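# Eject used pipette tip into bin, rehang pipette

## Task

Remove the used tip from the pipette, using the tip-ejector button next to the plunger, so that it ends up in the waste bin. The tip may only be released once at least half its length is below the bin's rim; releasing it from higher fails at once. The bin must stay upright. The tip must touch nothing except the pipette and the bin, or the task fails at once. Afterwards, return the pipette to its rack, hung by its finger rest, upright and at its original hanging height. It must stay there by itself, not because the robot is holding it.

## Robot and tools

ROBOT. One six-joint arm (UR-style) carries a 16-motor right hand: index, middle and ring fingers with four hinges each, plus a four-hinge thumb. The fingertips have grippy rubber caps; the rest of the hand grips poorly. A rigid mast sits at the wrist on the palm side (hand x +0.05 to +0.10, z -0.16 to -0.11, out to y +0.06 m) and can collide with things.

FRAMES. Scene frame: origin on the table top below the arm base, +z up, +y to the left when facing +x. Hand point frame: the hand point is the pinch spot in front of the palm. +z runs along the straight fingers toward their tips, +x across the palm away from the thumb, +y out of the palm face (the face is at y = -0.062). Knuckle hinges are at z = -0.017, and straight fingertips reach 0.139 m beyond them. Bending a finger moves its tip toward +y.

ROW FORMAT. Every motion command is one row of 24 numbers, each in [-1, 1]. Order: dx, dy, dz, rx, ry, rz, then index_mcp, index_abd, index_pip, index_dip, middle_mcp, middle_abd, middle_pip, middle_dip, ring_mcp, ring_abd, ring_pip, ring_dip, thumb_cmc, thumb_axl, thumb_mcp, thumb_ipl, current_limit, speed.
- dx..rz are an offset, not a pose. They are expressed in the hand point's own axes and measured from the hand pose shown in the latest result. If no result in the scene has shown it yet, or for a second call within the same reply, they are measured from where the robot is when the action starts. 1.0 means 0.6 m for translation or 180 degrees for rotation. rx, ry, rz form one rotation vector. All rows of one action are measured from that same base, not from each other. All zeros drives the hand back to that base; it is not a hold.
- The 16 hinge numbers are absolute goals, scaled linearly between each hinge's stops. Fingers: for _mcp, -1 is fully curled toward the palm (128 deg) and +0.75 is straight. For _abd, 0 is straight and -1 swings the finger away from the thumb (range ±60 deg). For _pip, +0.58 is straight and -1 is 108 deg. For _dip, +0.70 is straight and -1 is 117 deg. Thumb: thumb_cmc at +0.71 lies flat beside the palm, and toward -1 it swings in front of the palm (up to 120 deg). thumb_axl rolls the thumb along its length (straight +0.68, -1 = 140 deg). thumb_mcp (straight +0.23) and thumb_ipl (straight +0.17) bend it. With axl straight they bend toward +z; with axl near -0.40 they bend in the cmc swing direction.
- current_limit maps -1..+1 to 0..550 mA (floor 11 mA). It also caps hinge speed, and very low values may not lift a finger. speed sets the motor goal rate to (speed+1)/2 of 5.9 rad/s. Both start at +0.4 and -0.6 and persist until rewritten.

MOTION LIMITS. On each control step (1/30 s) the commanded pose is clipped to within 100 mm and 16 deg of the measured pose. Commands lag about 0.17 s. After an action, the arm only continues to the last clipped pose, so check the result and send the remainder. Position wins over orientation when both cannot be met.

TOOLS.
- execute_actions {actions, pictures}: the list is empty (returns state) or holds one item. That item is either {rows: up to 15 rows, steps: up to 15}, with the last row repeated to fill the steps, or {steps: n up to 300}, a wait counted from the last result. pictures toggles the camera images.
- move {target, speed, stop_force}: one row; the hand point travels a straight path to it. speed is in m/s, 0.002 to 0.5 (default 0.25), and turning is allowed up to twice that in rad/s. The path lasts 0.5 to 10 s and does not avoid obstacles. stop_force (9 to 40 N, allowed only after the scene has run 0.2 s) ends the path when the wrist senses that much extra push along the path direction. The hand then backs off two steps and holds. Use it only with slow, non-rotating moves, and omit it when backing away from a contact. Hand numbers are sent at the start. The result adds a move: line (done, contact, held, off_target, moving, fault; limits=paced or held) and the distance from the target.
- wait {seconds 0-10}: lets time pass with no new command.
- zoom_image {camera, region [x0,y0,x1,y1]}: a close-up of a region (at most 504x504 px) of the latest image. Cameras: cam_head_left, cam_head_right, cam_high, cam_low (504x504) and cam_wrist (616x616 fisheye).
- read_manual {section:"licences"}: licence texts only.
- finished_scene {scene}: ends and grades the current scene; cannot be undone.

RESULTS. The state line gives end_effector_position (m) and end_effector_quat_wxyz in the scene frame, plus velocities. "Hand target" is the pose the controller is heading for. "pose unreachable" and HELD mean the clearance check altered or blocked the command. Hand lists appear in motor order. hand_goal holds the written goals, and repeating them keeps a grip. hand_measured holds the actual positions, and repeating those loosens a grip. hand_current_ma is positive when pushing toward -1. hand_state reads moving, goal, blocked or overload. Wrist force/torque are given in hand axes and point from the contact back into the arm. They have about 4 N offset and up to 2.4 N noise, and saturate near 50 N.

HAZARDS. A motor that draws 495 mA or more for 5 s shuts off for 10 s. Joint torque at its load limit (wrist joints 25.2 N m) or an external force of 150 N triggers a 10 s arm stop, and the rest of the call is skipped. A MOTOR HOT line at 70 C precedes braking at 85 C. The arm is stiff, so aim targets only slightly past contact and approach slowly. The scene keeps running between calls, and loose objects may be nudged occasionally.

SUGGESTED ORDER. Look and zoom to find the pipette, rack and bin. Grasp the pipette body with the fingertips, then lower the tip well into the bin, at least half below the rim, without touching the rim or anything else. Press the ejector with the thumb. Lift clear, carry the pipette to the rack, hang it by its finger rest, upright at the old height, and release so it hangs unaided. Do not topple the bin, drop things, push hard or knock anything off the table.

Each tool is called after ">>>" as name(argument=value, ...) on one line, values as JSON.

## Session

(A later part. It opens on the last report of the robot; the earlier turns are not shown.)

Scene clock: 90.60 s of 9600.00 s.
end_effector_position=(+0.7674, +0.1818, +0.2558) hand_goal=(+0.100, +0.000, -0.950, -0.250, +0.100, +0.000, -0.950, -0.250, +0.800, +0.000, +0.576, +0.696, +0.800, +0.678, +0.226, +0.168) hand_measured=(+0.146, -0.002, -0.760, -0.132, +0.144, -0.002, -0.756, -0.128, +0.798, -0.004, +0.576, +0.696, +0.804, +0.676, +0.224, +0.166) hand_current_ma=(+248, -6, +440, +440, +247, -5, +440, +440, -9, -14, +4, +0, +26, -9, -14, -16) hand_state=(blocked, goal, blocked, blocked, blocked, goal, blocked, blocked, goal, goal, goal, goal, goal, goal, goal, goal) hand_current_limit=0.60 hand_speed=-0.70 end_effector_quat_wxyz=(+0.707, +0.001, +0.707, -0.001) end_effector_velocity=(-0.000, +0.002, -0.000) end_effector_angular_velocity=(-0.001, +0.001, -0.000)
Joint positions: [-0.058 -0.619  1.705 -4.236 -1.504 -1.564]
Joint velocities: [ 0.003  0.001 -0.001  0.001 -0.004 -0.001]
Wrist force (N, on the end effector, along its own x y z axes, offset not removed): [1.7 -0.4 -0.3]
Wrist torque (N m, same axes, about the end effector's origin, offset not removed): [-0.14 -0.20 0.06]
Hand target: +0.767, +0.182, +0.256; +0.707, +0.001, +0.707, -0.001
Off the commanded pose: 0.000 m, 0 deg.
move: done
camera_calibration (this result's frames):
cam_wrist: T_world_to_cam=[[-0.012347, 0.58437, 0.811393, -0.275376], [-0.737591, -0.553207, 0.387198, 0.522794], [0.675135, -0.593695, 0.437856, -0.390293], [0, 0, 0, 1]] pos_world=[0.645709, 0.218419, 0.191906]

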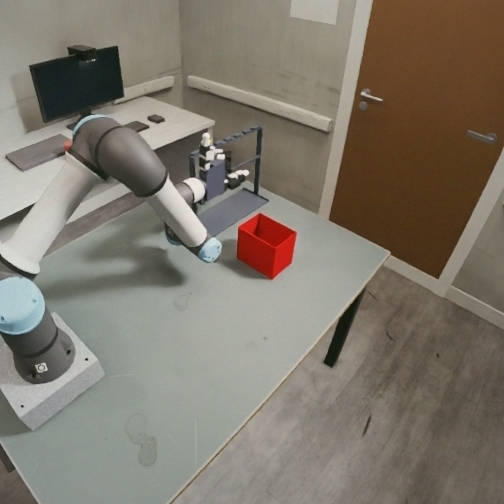

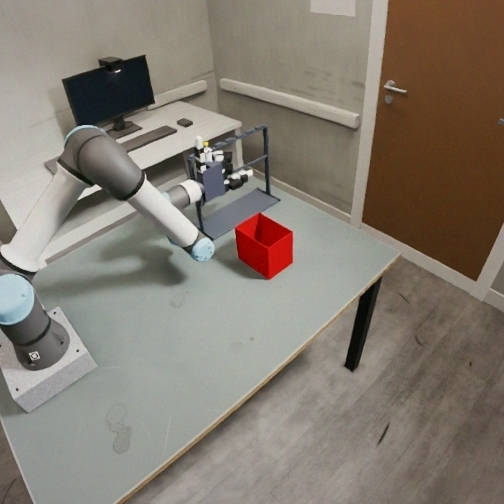

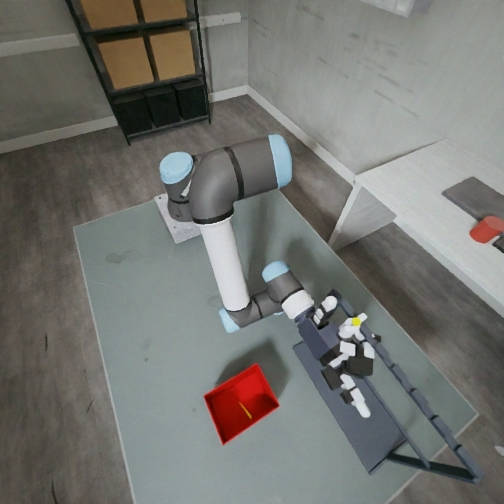

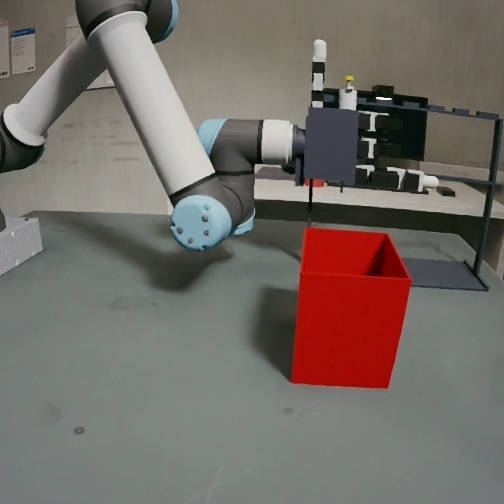

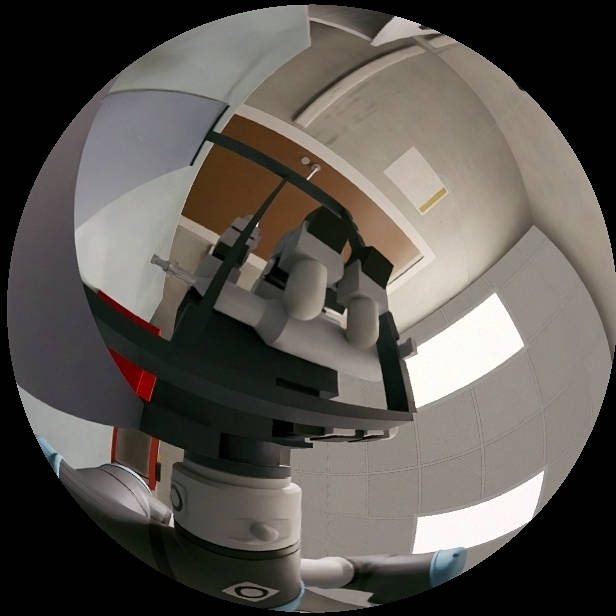

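>>> move(target=[0.003,0,-0.004,0,0,0,0.1,0,-0.95,-0.25,0.1,0,-0.95,-0.25,0.8,0,0.576,0.696,0.8,0.678,0.226,0.168,0.6,-0.7], speed=0.015)

>>> move(target=[0.017,0,0,0,0,0,0.1,0,-0.95,-0.25,0.1,0,-0.95,-0.25,0.8,0,0.576,0.696,0.8,0.678,0.226,0.168,0.6,-0.7], speed=0.012)

>>> move(target=[0,0,0,0,0,0,0.2,0,-0.6,0.1,0.2,0,-0.6,0.1,0.8,0,0.576,0.696,0.8,0.678,0.226,0.168,0.6,-0.8])

>>> zoom_image(camera="cam_high", region=[310,280,400,370])

Scene clock: 96.10 s of 9600.00 s.
end_effector_position=(+0.7651, +0.1819, +0.2541) hand_goal=(+0.100, +0.000, -0.950, -0.250, +0.100, +0.000, -0.950, -0.250, +0.800, +0.000, +0.576, +0.696, +0.800, +0.678, +0.226, +0.168) hand_measured=(+0.146, -0.002, -0.760, -0.132, +0.144, -0.002, -0.756, -0.128, +0.798, -0.004, +0.576, +0.696, +0.804, +0.676, +0.224, +0.166) hand_current_ma=(+248, -6, +440, +440, +247, -5, +440, +440, -9, -14, +4, +0, +26, -9, -14, -16) hand_state=(blocked, goal, blocked, blocked, blocked, goal, blocked, blocked, goal, goal, goal, goal, goal, goal, goal, goal) hand_current_limit=0.60 hand_speed=-0.70 end_effector_quat_wxyz=(+0.707, +0.001, +0.707, -0.001) end_effector_velocity=(-0.001, -0.001, -0.001) end_effector_angular_velocity=(-0.001, -0.001, -0.001)
Joint positions: [-0.058 -0.618  1.711 -4.243 -1.504 -1.564]
Joint velocities: [-0.001  0.     0.003 -0.004 -0.    -0.001]
Wrist force (N, on the end effector, along its own x y z axes, offset not removed): [-0.4 -0.7 -1.3]
Wrist torque (N m, same axes, about the end effector's origin, offset not removed): [-0.07 0.16 -0.26]
Hand target: +0.765, +0.182, +0.254; +0.707, +0.001, +0.707, -0.001
Off the commanded pose: 0.000 m, 0 deg.
After step 90, 1.80 s passed at rest.
move: done
camera_calibration (this result's frames):
cam_wrist: T_world_to_cam=[[-0.0123557, 0.584373, 0.811391, -0.274026], [-0.73758, -0.553218, 0.387202, 0.521779], [0.675146, -0.593682, 0.437857, -0.387991], [0, 0, 0, 1]] pos_world=[0.643419, 0.218447, 0.190193]

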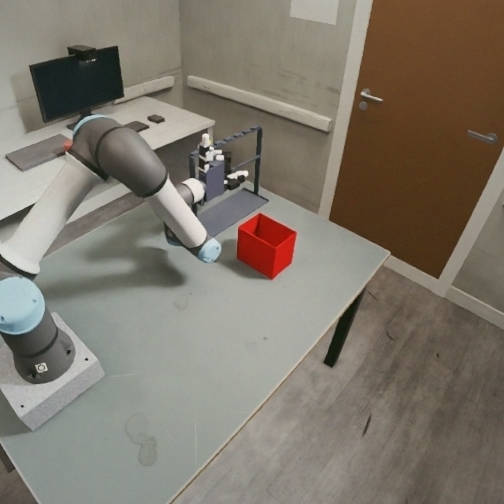

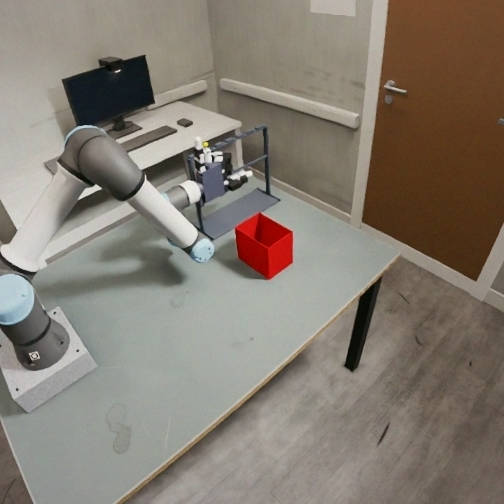

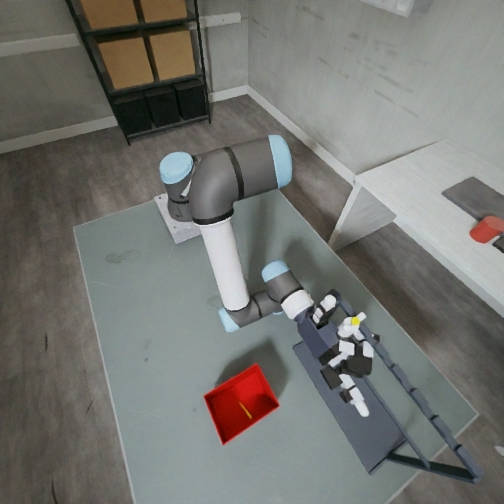

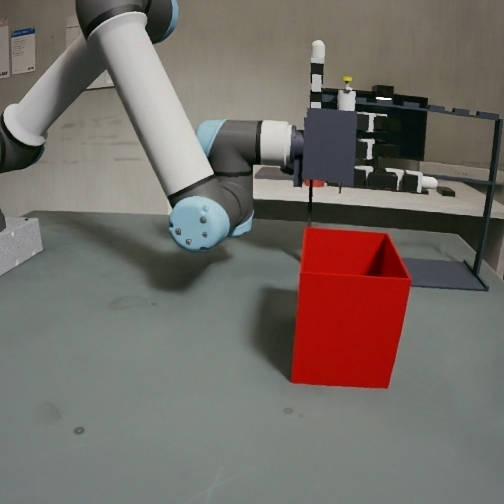

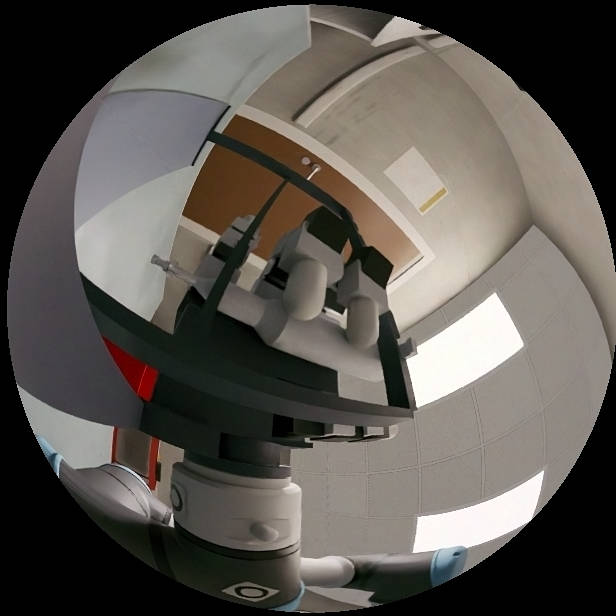

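Scene clock: 97.17 s of 9600.00 s.
end_effector_position=(+0.7651, +0.1819, +0.2442) hand_goal=(+0.100, +0.000, -0.950, -0.250, +0.100, +0.000, -0.950, -0.250, +0.800, +0.000, +0.576, +0.696, +0.800, +0.678, +0.226, +0.168) hand_measured=(+0.146, -0.002, -0.760, -0.132, +0.144, -0.002, -0.756, -0.128, +0.798, -0.004, +0.576, +0.696, +0.804, +0.676, +0.224, +0.166) hand_current_ma=(+248, -6, +440, +440, +247, -5, +440, +440, -9, -14, +4, +0, +26, -9, -14, -16) hand_state=(blocked, goal, blocked, blocked, blocked, goal, blocked, blocked, goal, goal, goal, goal, goal, goal, goal, goal) hand_current_limit=0.60 hand_speed=-0.70 end_effector_quat_wxyz=(+0.707, +0.001, +0.707, -0.001) end_effector_velocity=(+0.000, -0.000, -0.003) end_effector_angular_velocity=(+0.000, +0.000, -0.001)
Joint positions: [-0.058 -0.597  1.704 -4.258 -1.504 -1.564]
Joint velocities: [-0.001  0.006 -0.002 -0.003 -0.     0.   ]
Wrist force (N, on the end effector, along its own x y z axes, offset not removed): [0.5 -2.4 0.7]
Wrist torque (N m, same axes, about the end effector's origin, offset not removed): [-0.47 -0.09 -0.10]
Hand target: +0.765, +0.182, +0.244; +0.707, +0.001, +0.707, -0.001
Off the commanded pose: 0.000 m, 0 deg.
move: done
camera_calibration (this result's frames):
cam_wrist: T_world_to_cam=[[-0.0123311, 0.584377, 0.811388, -0.265995], [-0.737583, -0.553203, 0.387218, 0.525607], [0.675144, -0.593692, 0.437848, -0.383624], [0, 0, 0, 1]] pos_world=[0.6434, 0.218454, 0.18027]

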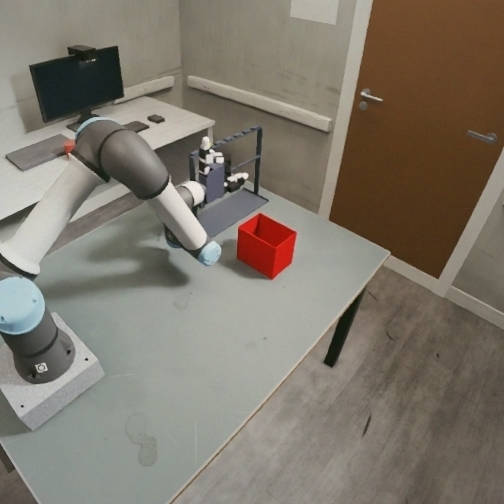

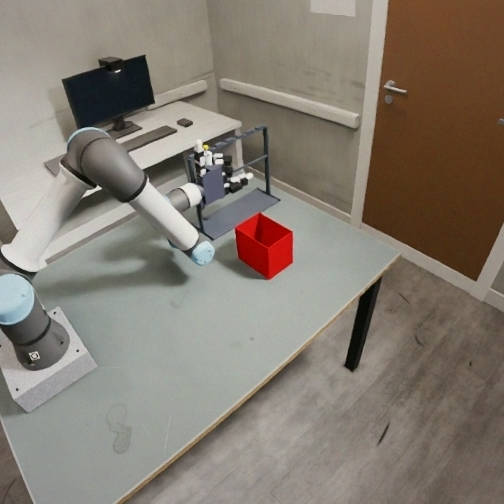

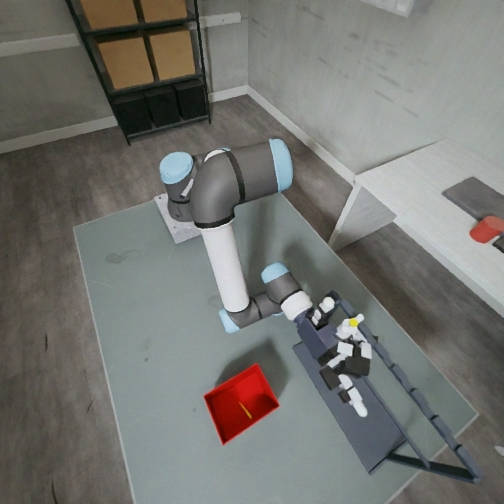

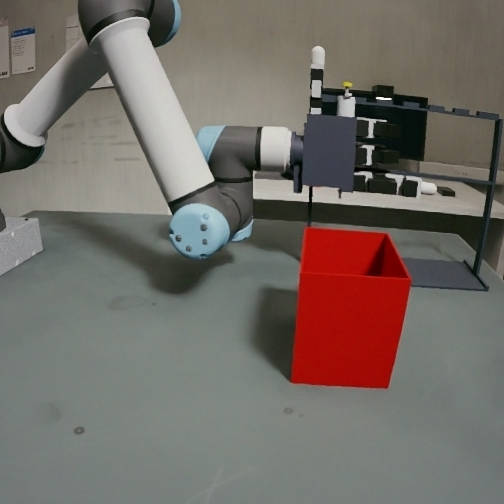

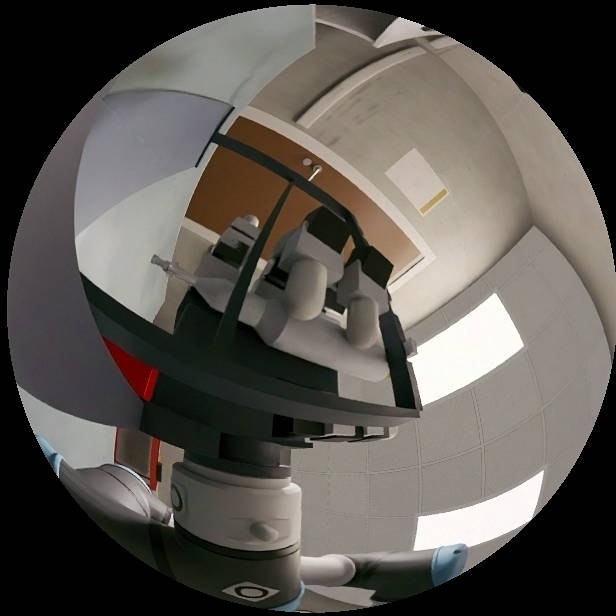

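Scene clock: 98.07 s of 9600.00 s.
end_effector_position=(+0.7651, +0.1819, +0.2442) hand_goal=(+0.200, +0.000, -0.600, +0.100, +0.200, +0.000, -0.600, +0.100, +0.800, +0.000, +0.576, +0.696, +0.800, +0.678, +0.226, +0.168) hand_measured=(+0.198, -0.002, -0.602, +0.098, +0.198, -0.002, -0.602, +0.098, +0.798, -0.004, +0.576, +0.696, +0.804, +0.676, +0.224, +0.166) hand_current_ma=(-13, -6, -14, -14, -13, -5, -14, -14, -9, -14, +4, +0, +26, -9, -14, -16) hand_state=(goal, goal, goal, goal, goal, goal, goal, goal, goal, goal, goal, goal, goal, goal, goal, goal) hand_current_limit=0.60 hand_speed=-0.80 end_effector_quat_wxyz=(+0.707, +0.001, +0.707, -0.001) end_effector_velocity=(-0.000, -0.001, +0.001) end_effector_angular_velocity=(-0.000, -0.002, -0.001)
Joint positions: [-0.058 -0.597  1.704 -4.258 -1.504 -1.564]
Joint velocities: [-0.001 -0.001  0.001 -0.002 -0.    -0.   ]
Wrist force (N, on the end effector, along its own x y z axes, offset not removed): [-1.4 0.5 -0.4]
Wrist torque (N m, same axes, about the end effector's origin, offset not removed): [-0.07 0.35 -0.05]
Hand target: +0.765, +0.182, +0.244; +0.707, +0.001, +0.707, -0.001
Off the commanded pose: 0.000 m, 0 deg.
move: done
camera_calibration (this result's frames):
cam_wrist: T_world_to_cam=[[-0.0123748, 0.58438, 0.811386, -0.265974], [-0.7376, -0.553205, 0.387183, 0.525637], [0.675125, -0.593687, 0.437884, -0.383633], [0, 0, 0, 1]] pos_world=[0.643419, 0.218457, 0.180277]

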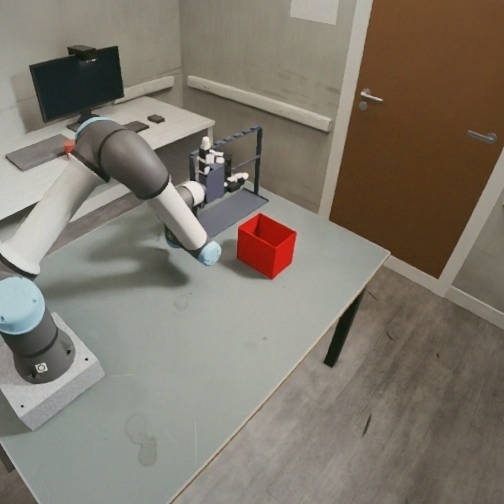

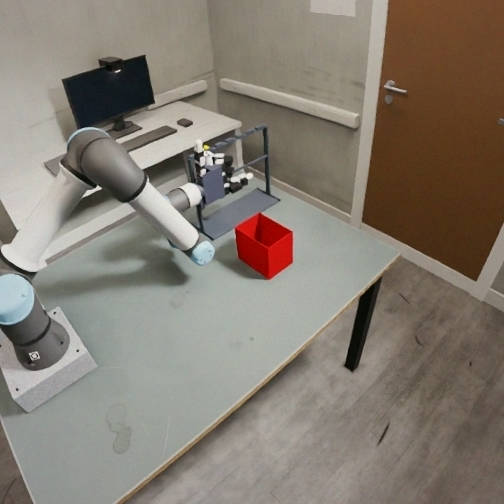

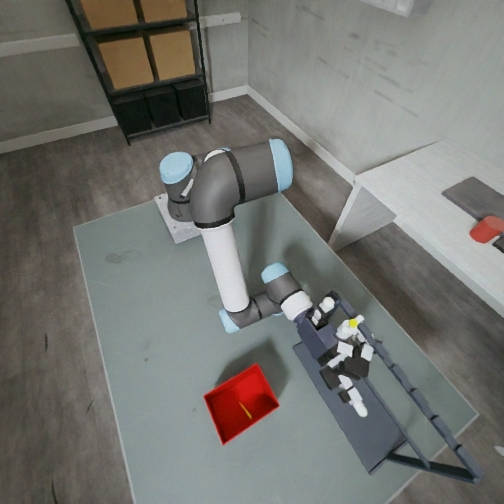

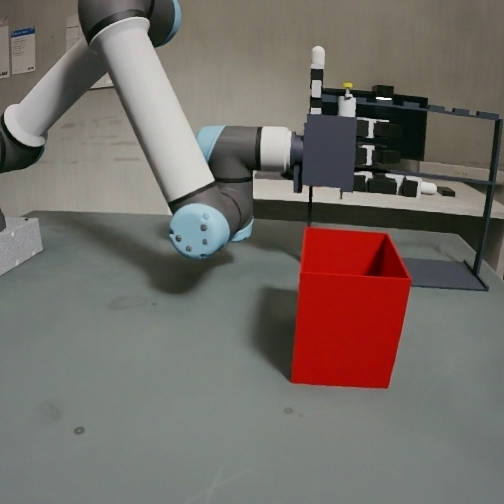

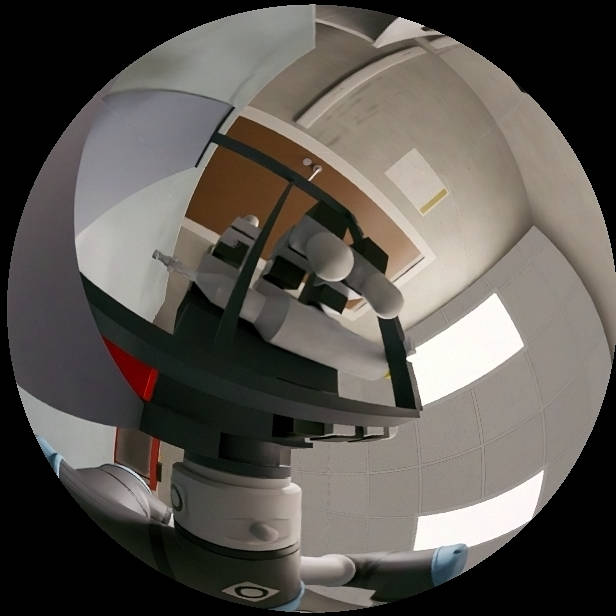

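Region (310, 280, 400, 370) of cam_high's 504x504 image, scaled by 5.600, with more detail than that image has.

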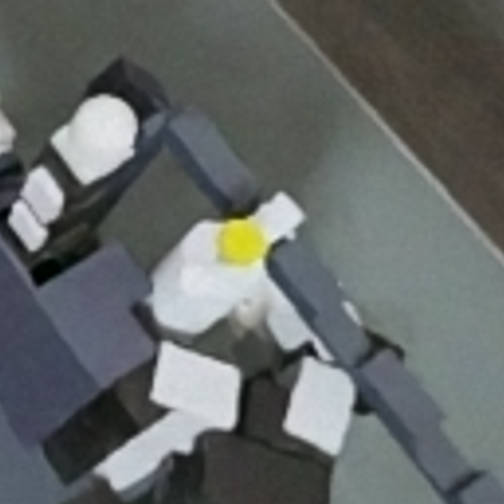

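>>> move(target=[0,-0.005,0,0,0,0,0.75,0,0.57,0.69,0.75,0,0.57,0.69,0.8,0,0.576,0.696,0.8,0.678,0.226,0.168,0.4,-0.4], speed=0.01)

>>> move(target=[0,-0.12,-0.05,0,0,0,0.75,0,0.57,0.69,0.75,0,0.57,0.69,0.8,0,0.576,0.696,0.8,0.678,0.226,0.168,0.4,-0.4], speed=0.1)

Scene clock: 101.97 s of 9600.00 s.
end_effector_position=(+0.7651, +0.1789, +0.2442) hand_goal=(+0.750, +0.000, +0.570, +0.690, +0.750, +0.000, +0.570, +0.690, +0.800, +0.000, +0.576, +0.696, +0.800, +0.678, +0.226, +0.168) hand_measured=(+0.748, -0.002, +0.568, +0.688, +0.748, -0.002, +0.568, +0.688, +0.798, -0.004, +0.576, +0.696, +0.804, +0.676, +0.224, +0.166) hand_current_ma=(-11, -12, -14, -14, -11, -13, -14, -14, -9, -14, +4, +0, +26, -9, -14, -16) hand_state=(goal, goal, goal, goal, goal, goal, goal, goal, goal, goal, goal, goal, goal, goal, goal, goal) hand_current_limit=0.40 hand_speed=-0.40 end_effector_quat_wxyz=(+0.707, +0.001, +0.707, -0.001) end_effector_velocity=(-0.000, +0.001, -0.001) end_effector_angular_velocity=(+0.001, +0.002, +0.002)
Joint positions: [-0.064 -0.597  1.706 -4.259 -1.499 -1.564]
Joint velocities: [0.001 0.    0.001 0.002 0.001 0.   ]
Wrist force (N, on the end effector, along its own x y z axes, offset not removed): [-0.1 -0.1 -2.3]
Wrist torque (N m, same axes, about the end effector's origin, offset not removed): [0.08 0.09 -0.01]
Hand target: +0.765, +0.179, +0.244; +0.707, +0.001, +0.707, -0.001
Off the commanded pose: 0.000 m, 0 deg.
move: done
camera_calibration (this result's frames):
cam_wrist: T_world_to_cam=[[-0.0123746, 0.584407, 0.811366, -0.264213], [-0.737599, -0.553193, 0.387201, 0.523971], [0.675125, -0.593672, 0.437904, -0.385416], [0, 0, 0, 1]] pos_world=[0.643415, 0.215455, 0.180267]

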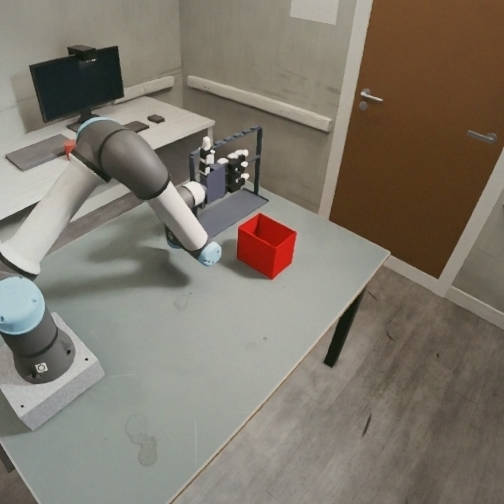

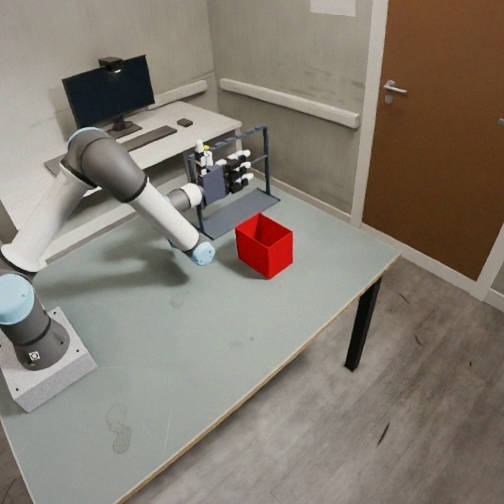

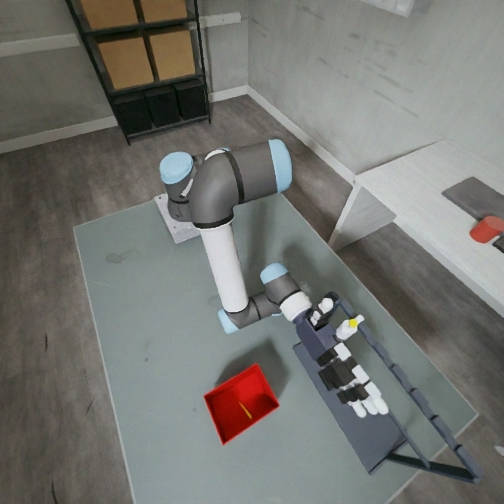

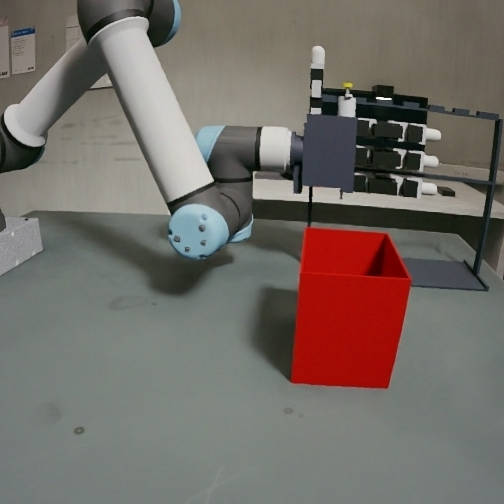

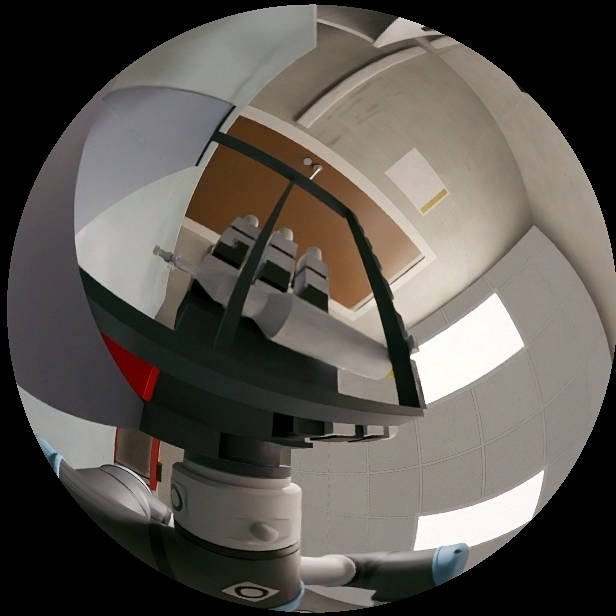

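Scene clock: 103.23 s of 9600.00 s.
end_effector_position=(+0.7351, +0.1071, +0.2440) hand_goal=(+0.750, +0.000, +0.570, +0.690, +0.750, +0.000, +0.570, +0.690, +0.800, +0.000, +0.576, +0.696, +0.800, +0.678, +0.226, +0.168) hand_measured=(+0.748, -0.002, +0.568, +0.688, +0.748, -0.002, +0.568, +0.688, +0.798, -0.004, +0.576, +0.696, +0.804, +0.676, +0.224, +0.166) hand_current_ma=(-11, -12, -13, -14, -10, -13, -13, -14, -9, -14, +4, +0, +26, -9, -14, -16) hand_state=(goal, goal, goal, goal, goal, goal, goal, goal, goal, goal, goal, goal, goal, goal, goal, goal) hand_current_limit=0.40 hand_speed=-0.40 end_effector_quat_wxyz=(+0.707, +0.001, +0.707, -0.001) end_effector_velocity=(-0.001, -0.002, +0.000) end_effector_angular_velocity=(+0.000, -0.001, +0.000)
Joint positions: [-0.213 -0.634  1.826 -4.343 -1.35  -1.562]
Joint velocities: [-0.005 -0.001  0.004 -0.004  0.006  0.   ]
Wrist force (N, on the end effector, along its own x y z axes, offset not removed): [0.4 -0.4 -0.9]
Wrist torque (N m, same axes, about the end effector's origin, offset not removed): [-0.02 -0.08 0.13]
Hand target: +0.735, +0.107, +0.244; +0.707, +0.001, +0.707, -0.001
Off the commanded pose: 0.000 m, 0 deg.
move: done
camera_calibration (this result's frames):
cam_wrist: T_world_to_cam=[[-0.0123279, 0.584616, 0.811217, -0.222559], [-0.737605, -0.553068, 0.387368, 0.462185], [0.675119, -0.593582, 0.438034, -0.40777], [0, 0, 0, 1]] pos_world=[0.61346, 0.143686, 0.180125]

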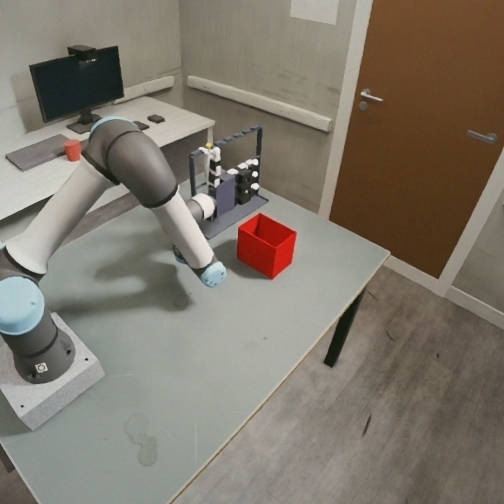

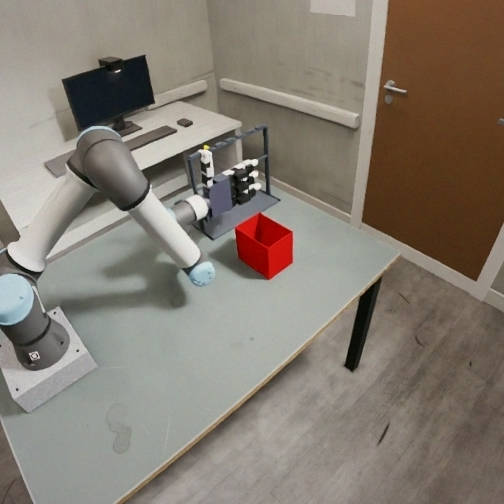

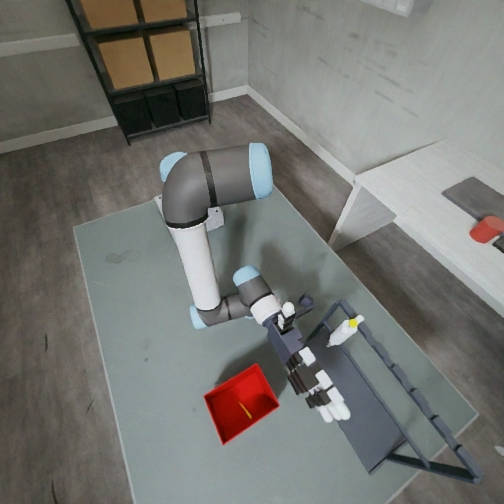

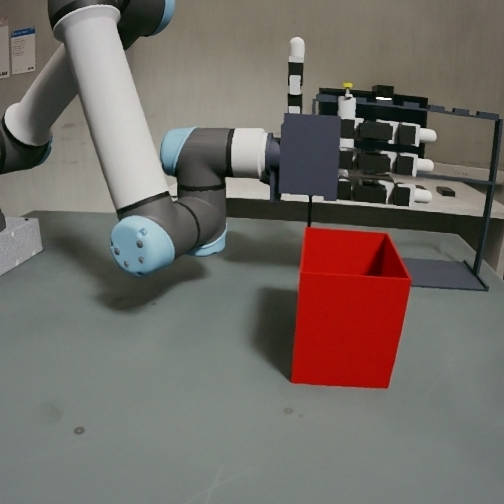

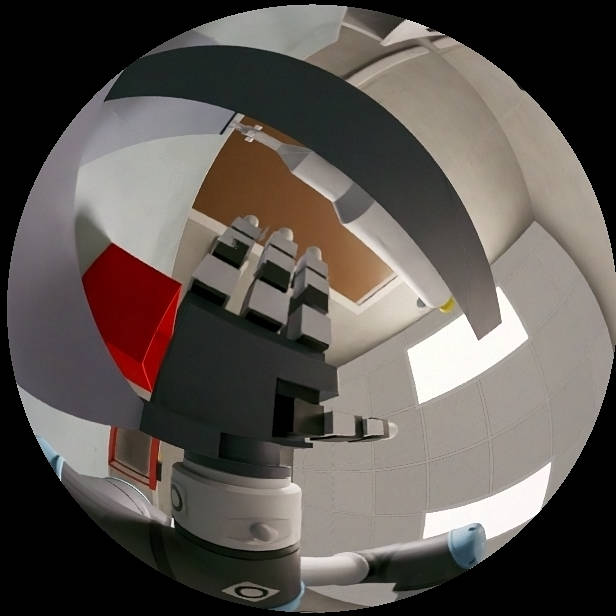

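>>> finished_scene(scene=1)

The scene is finished: the task was done.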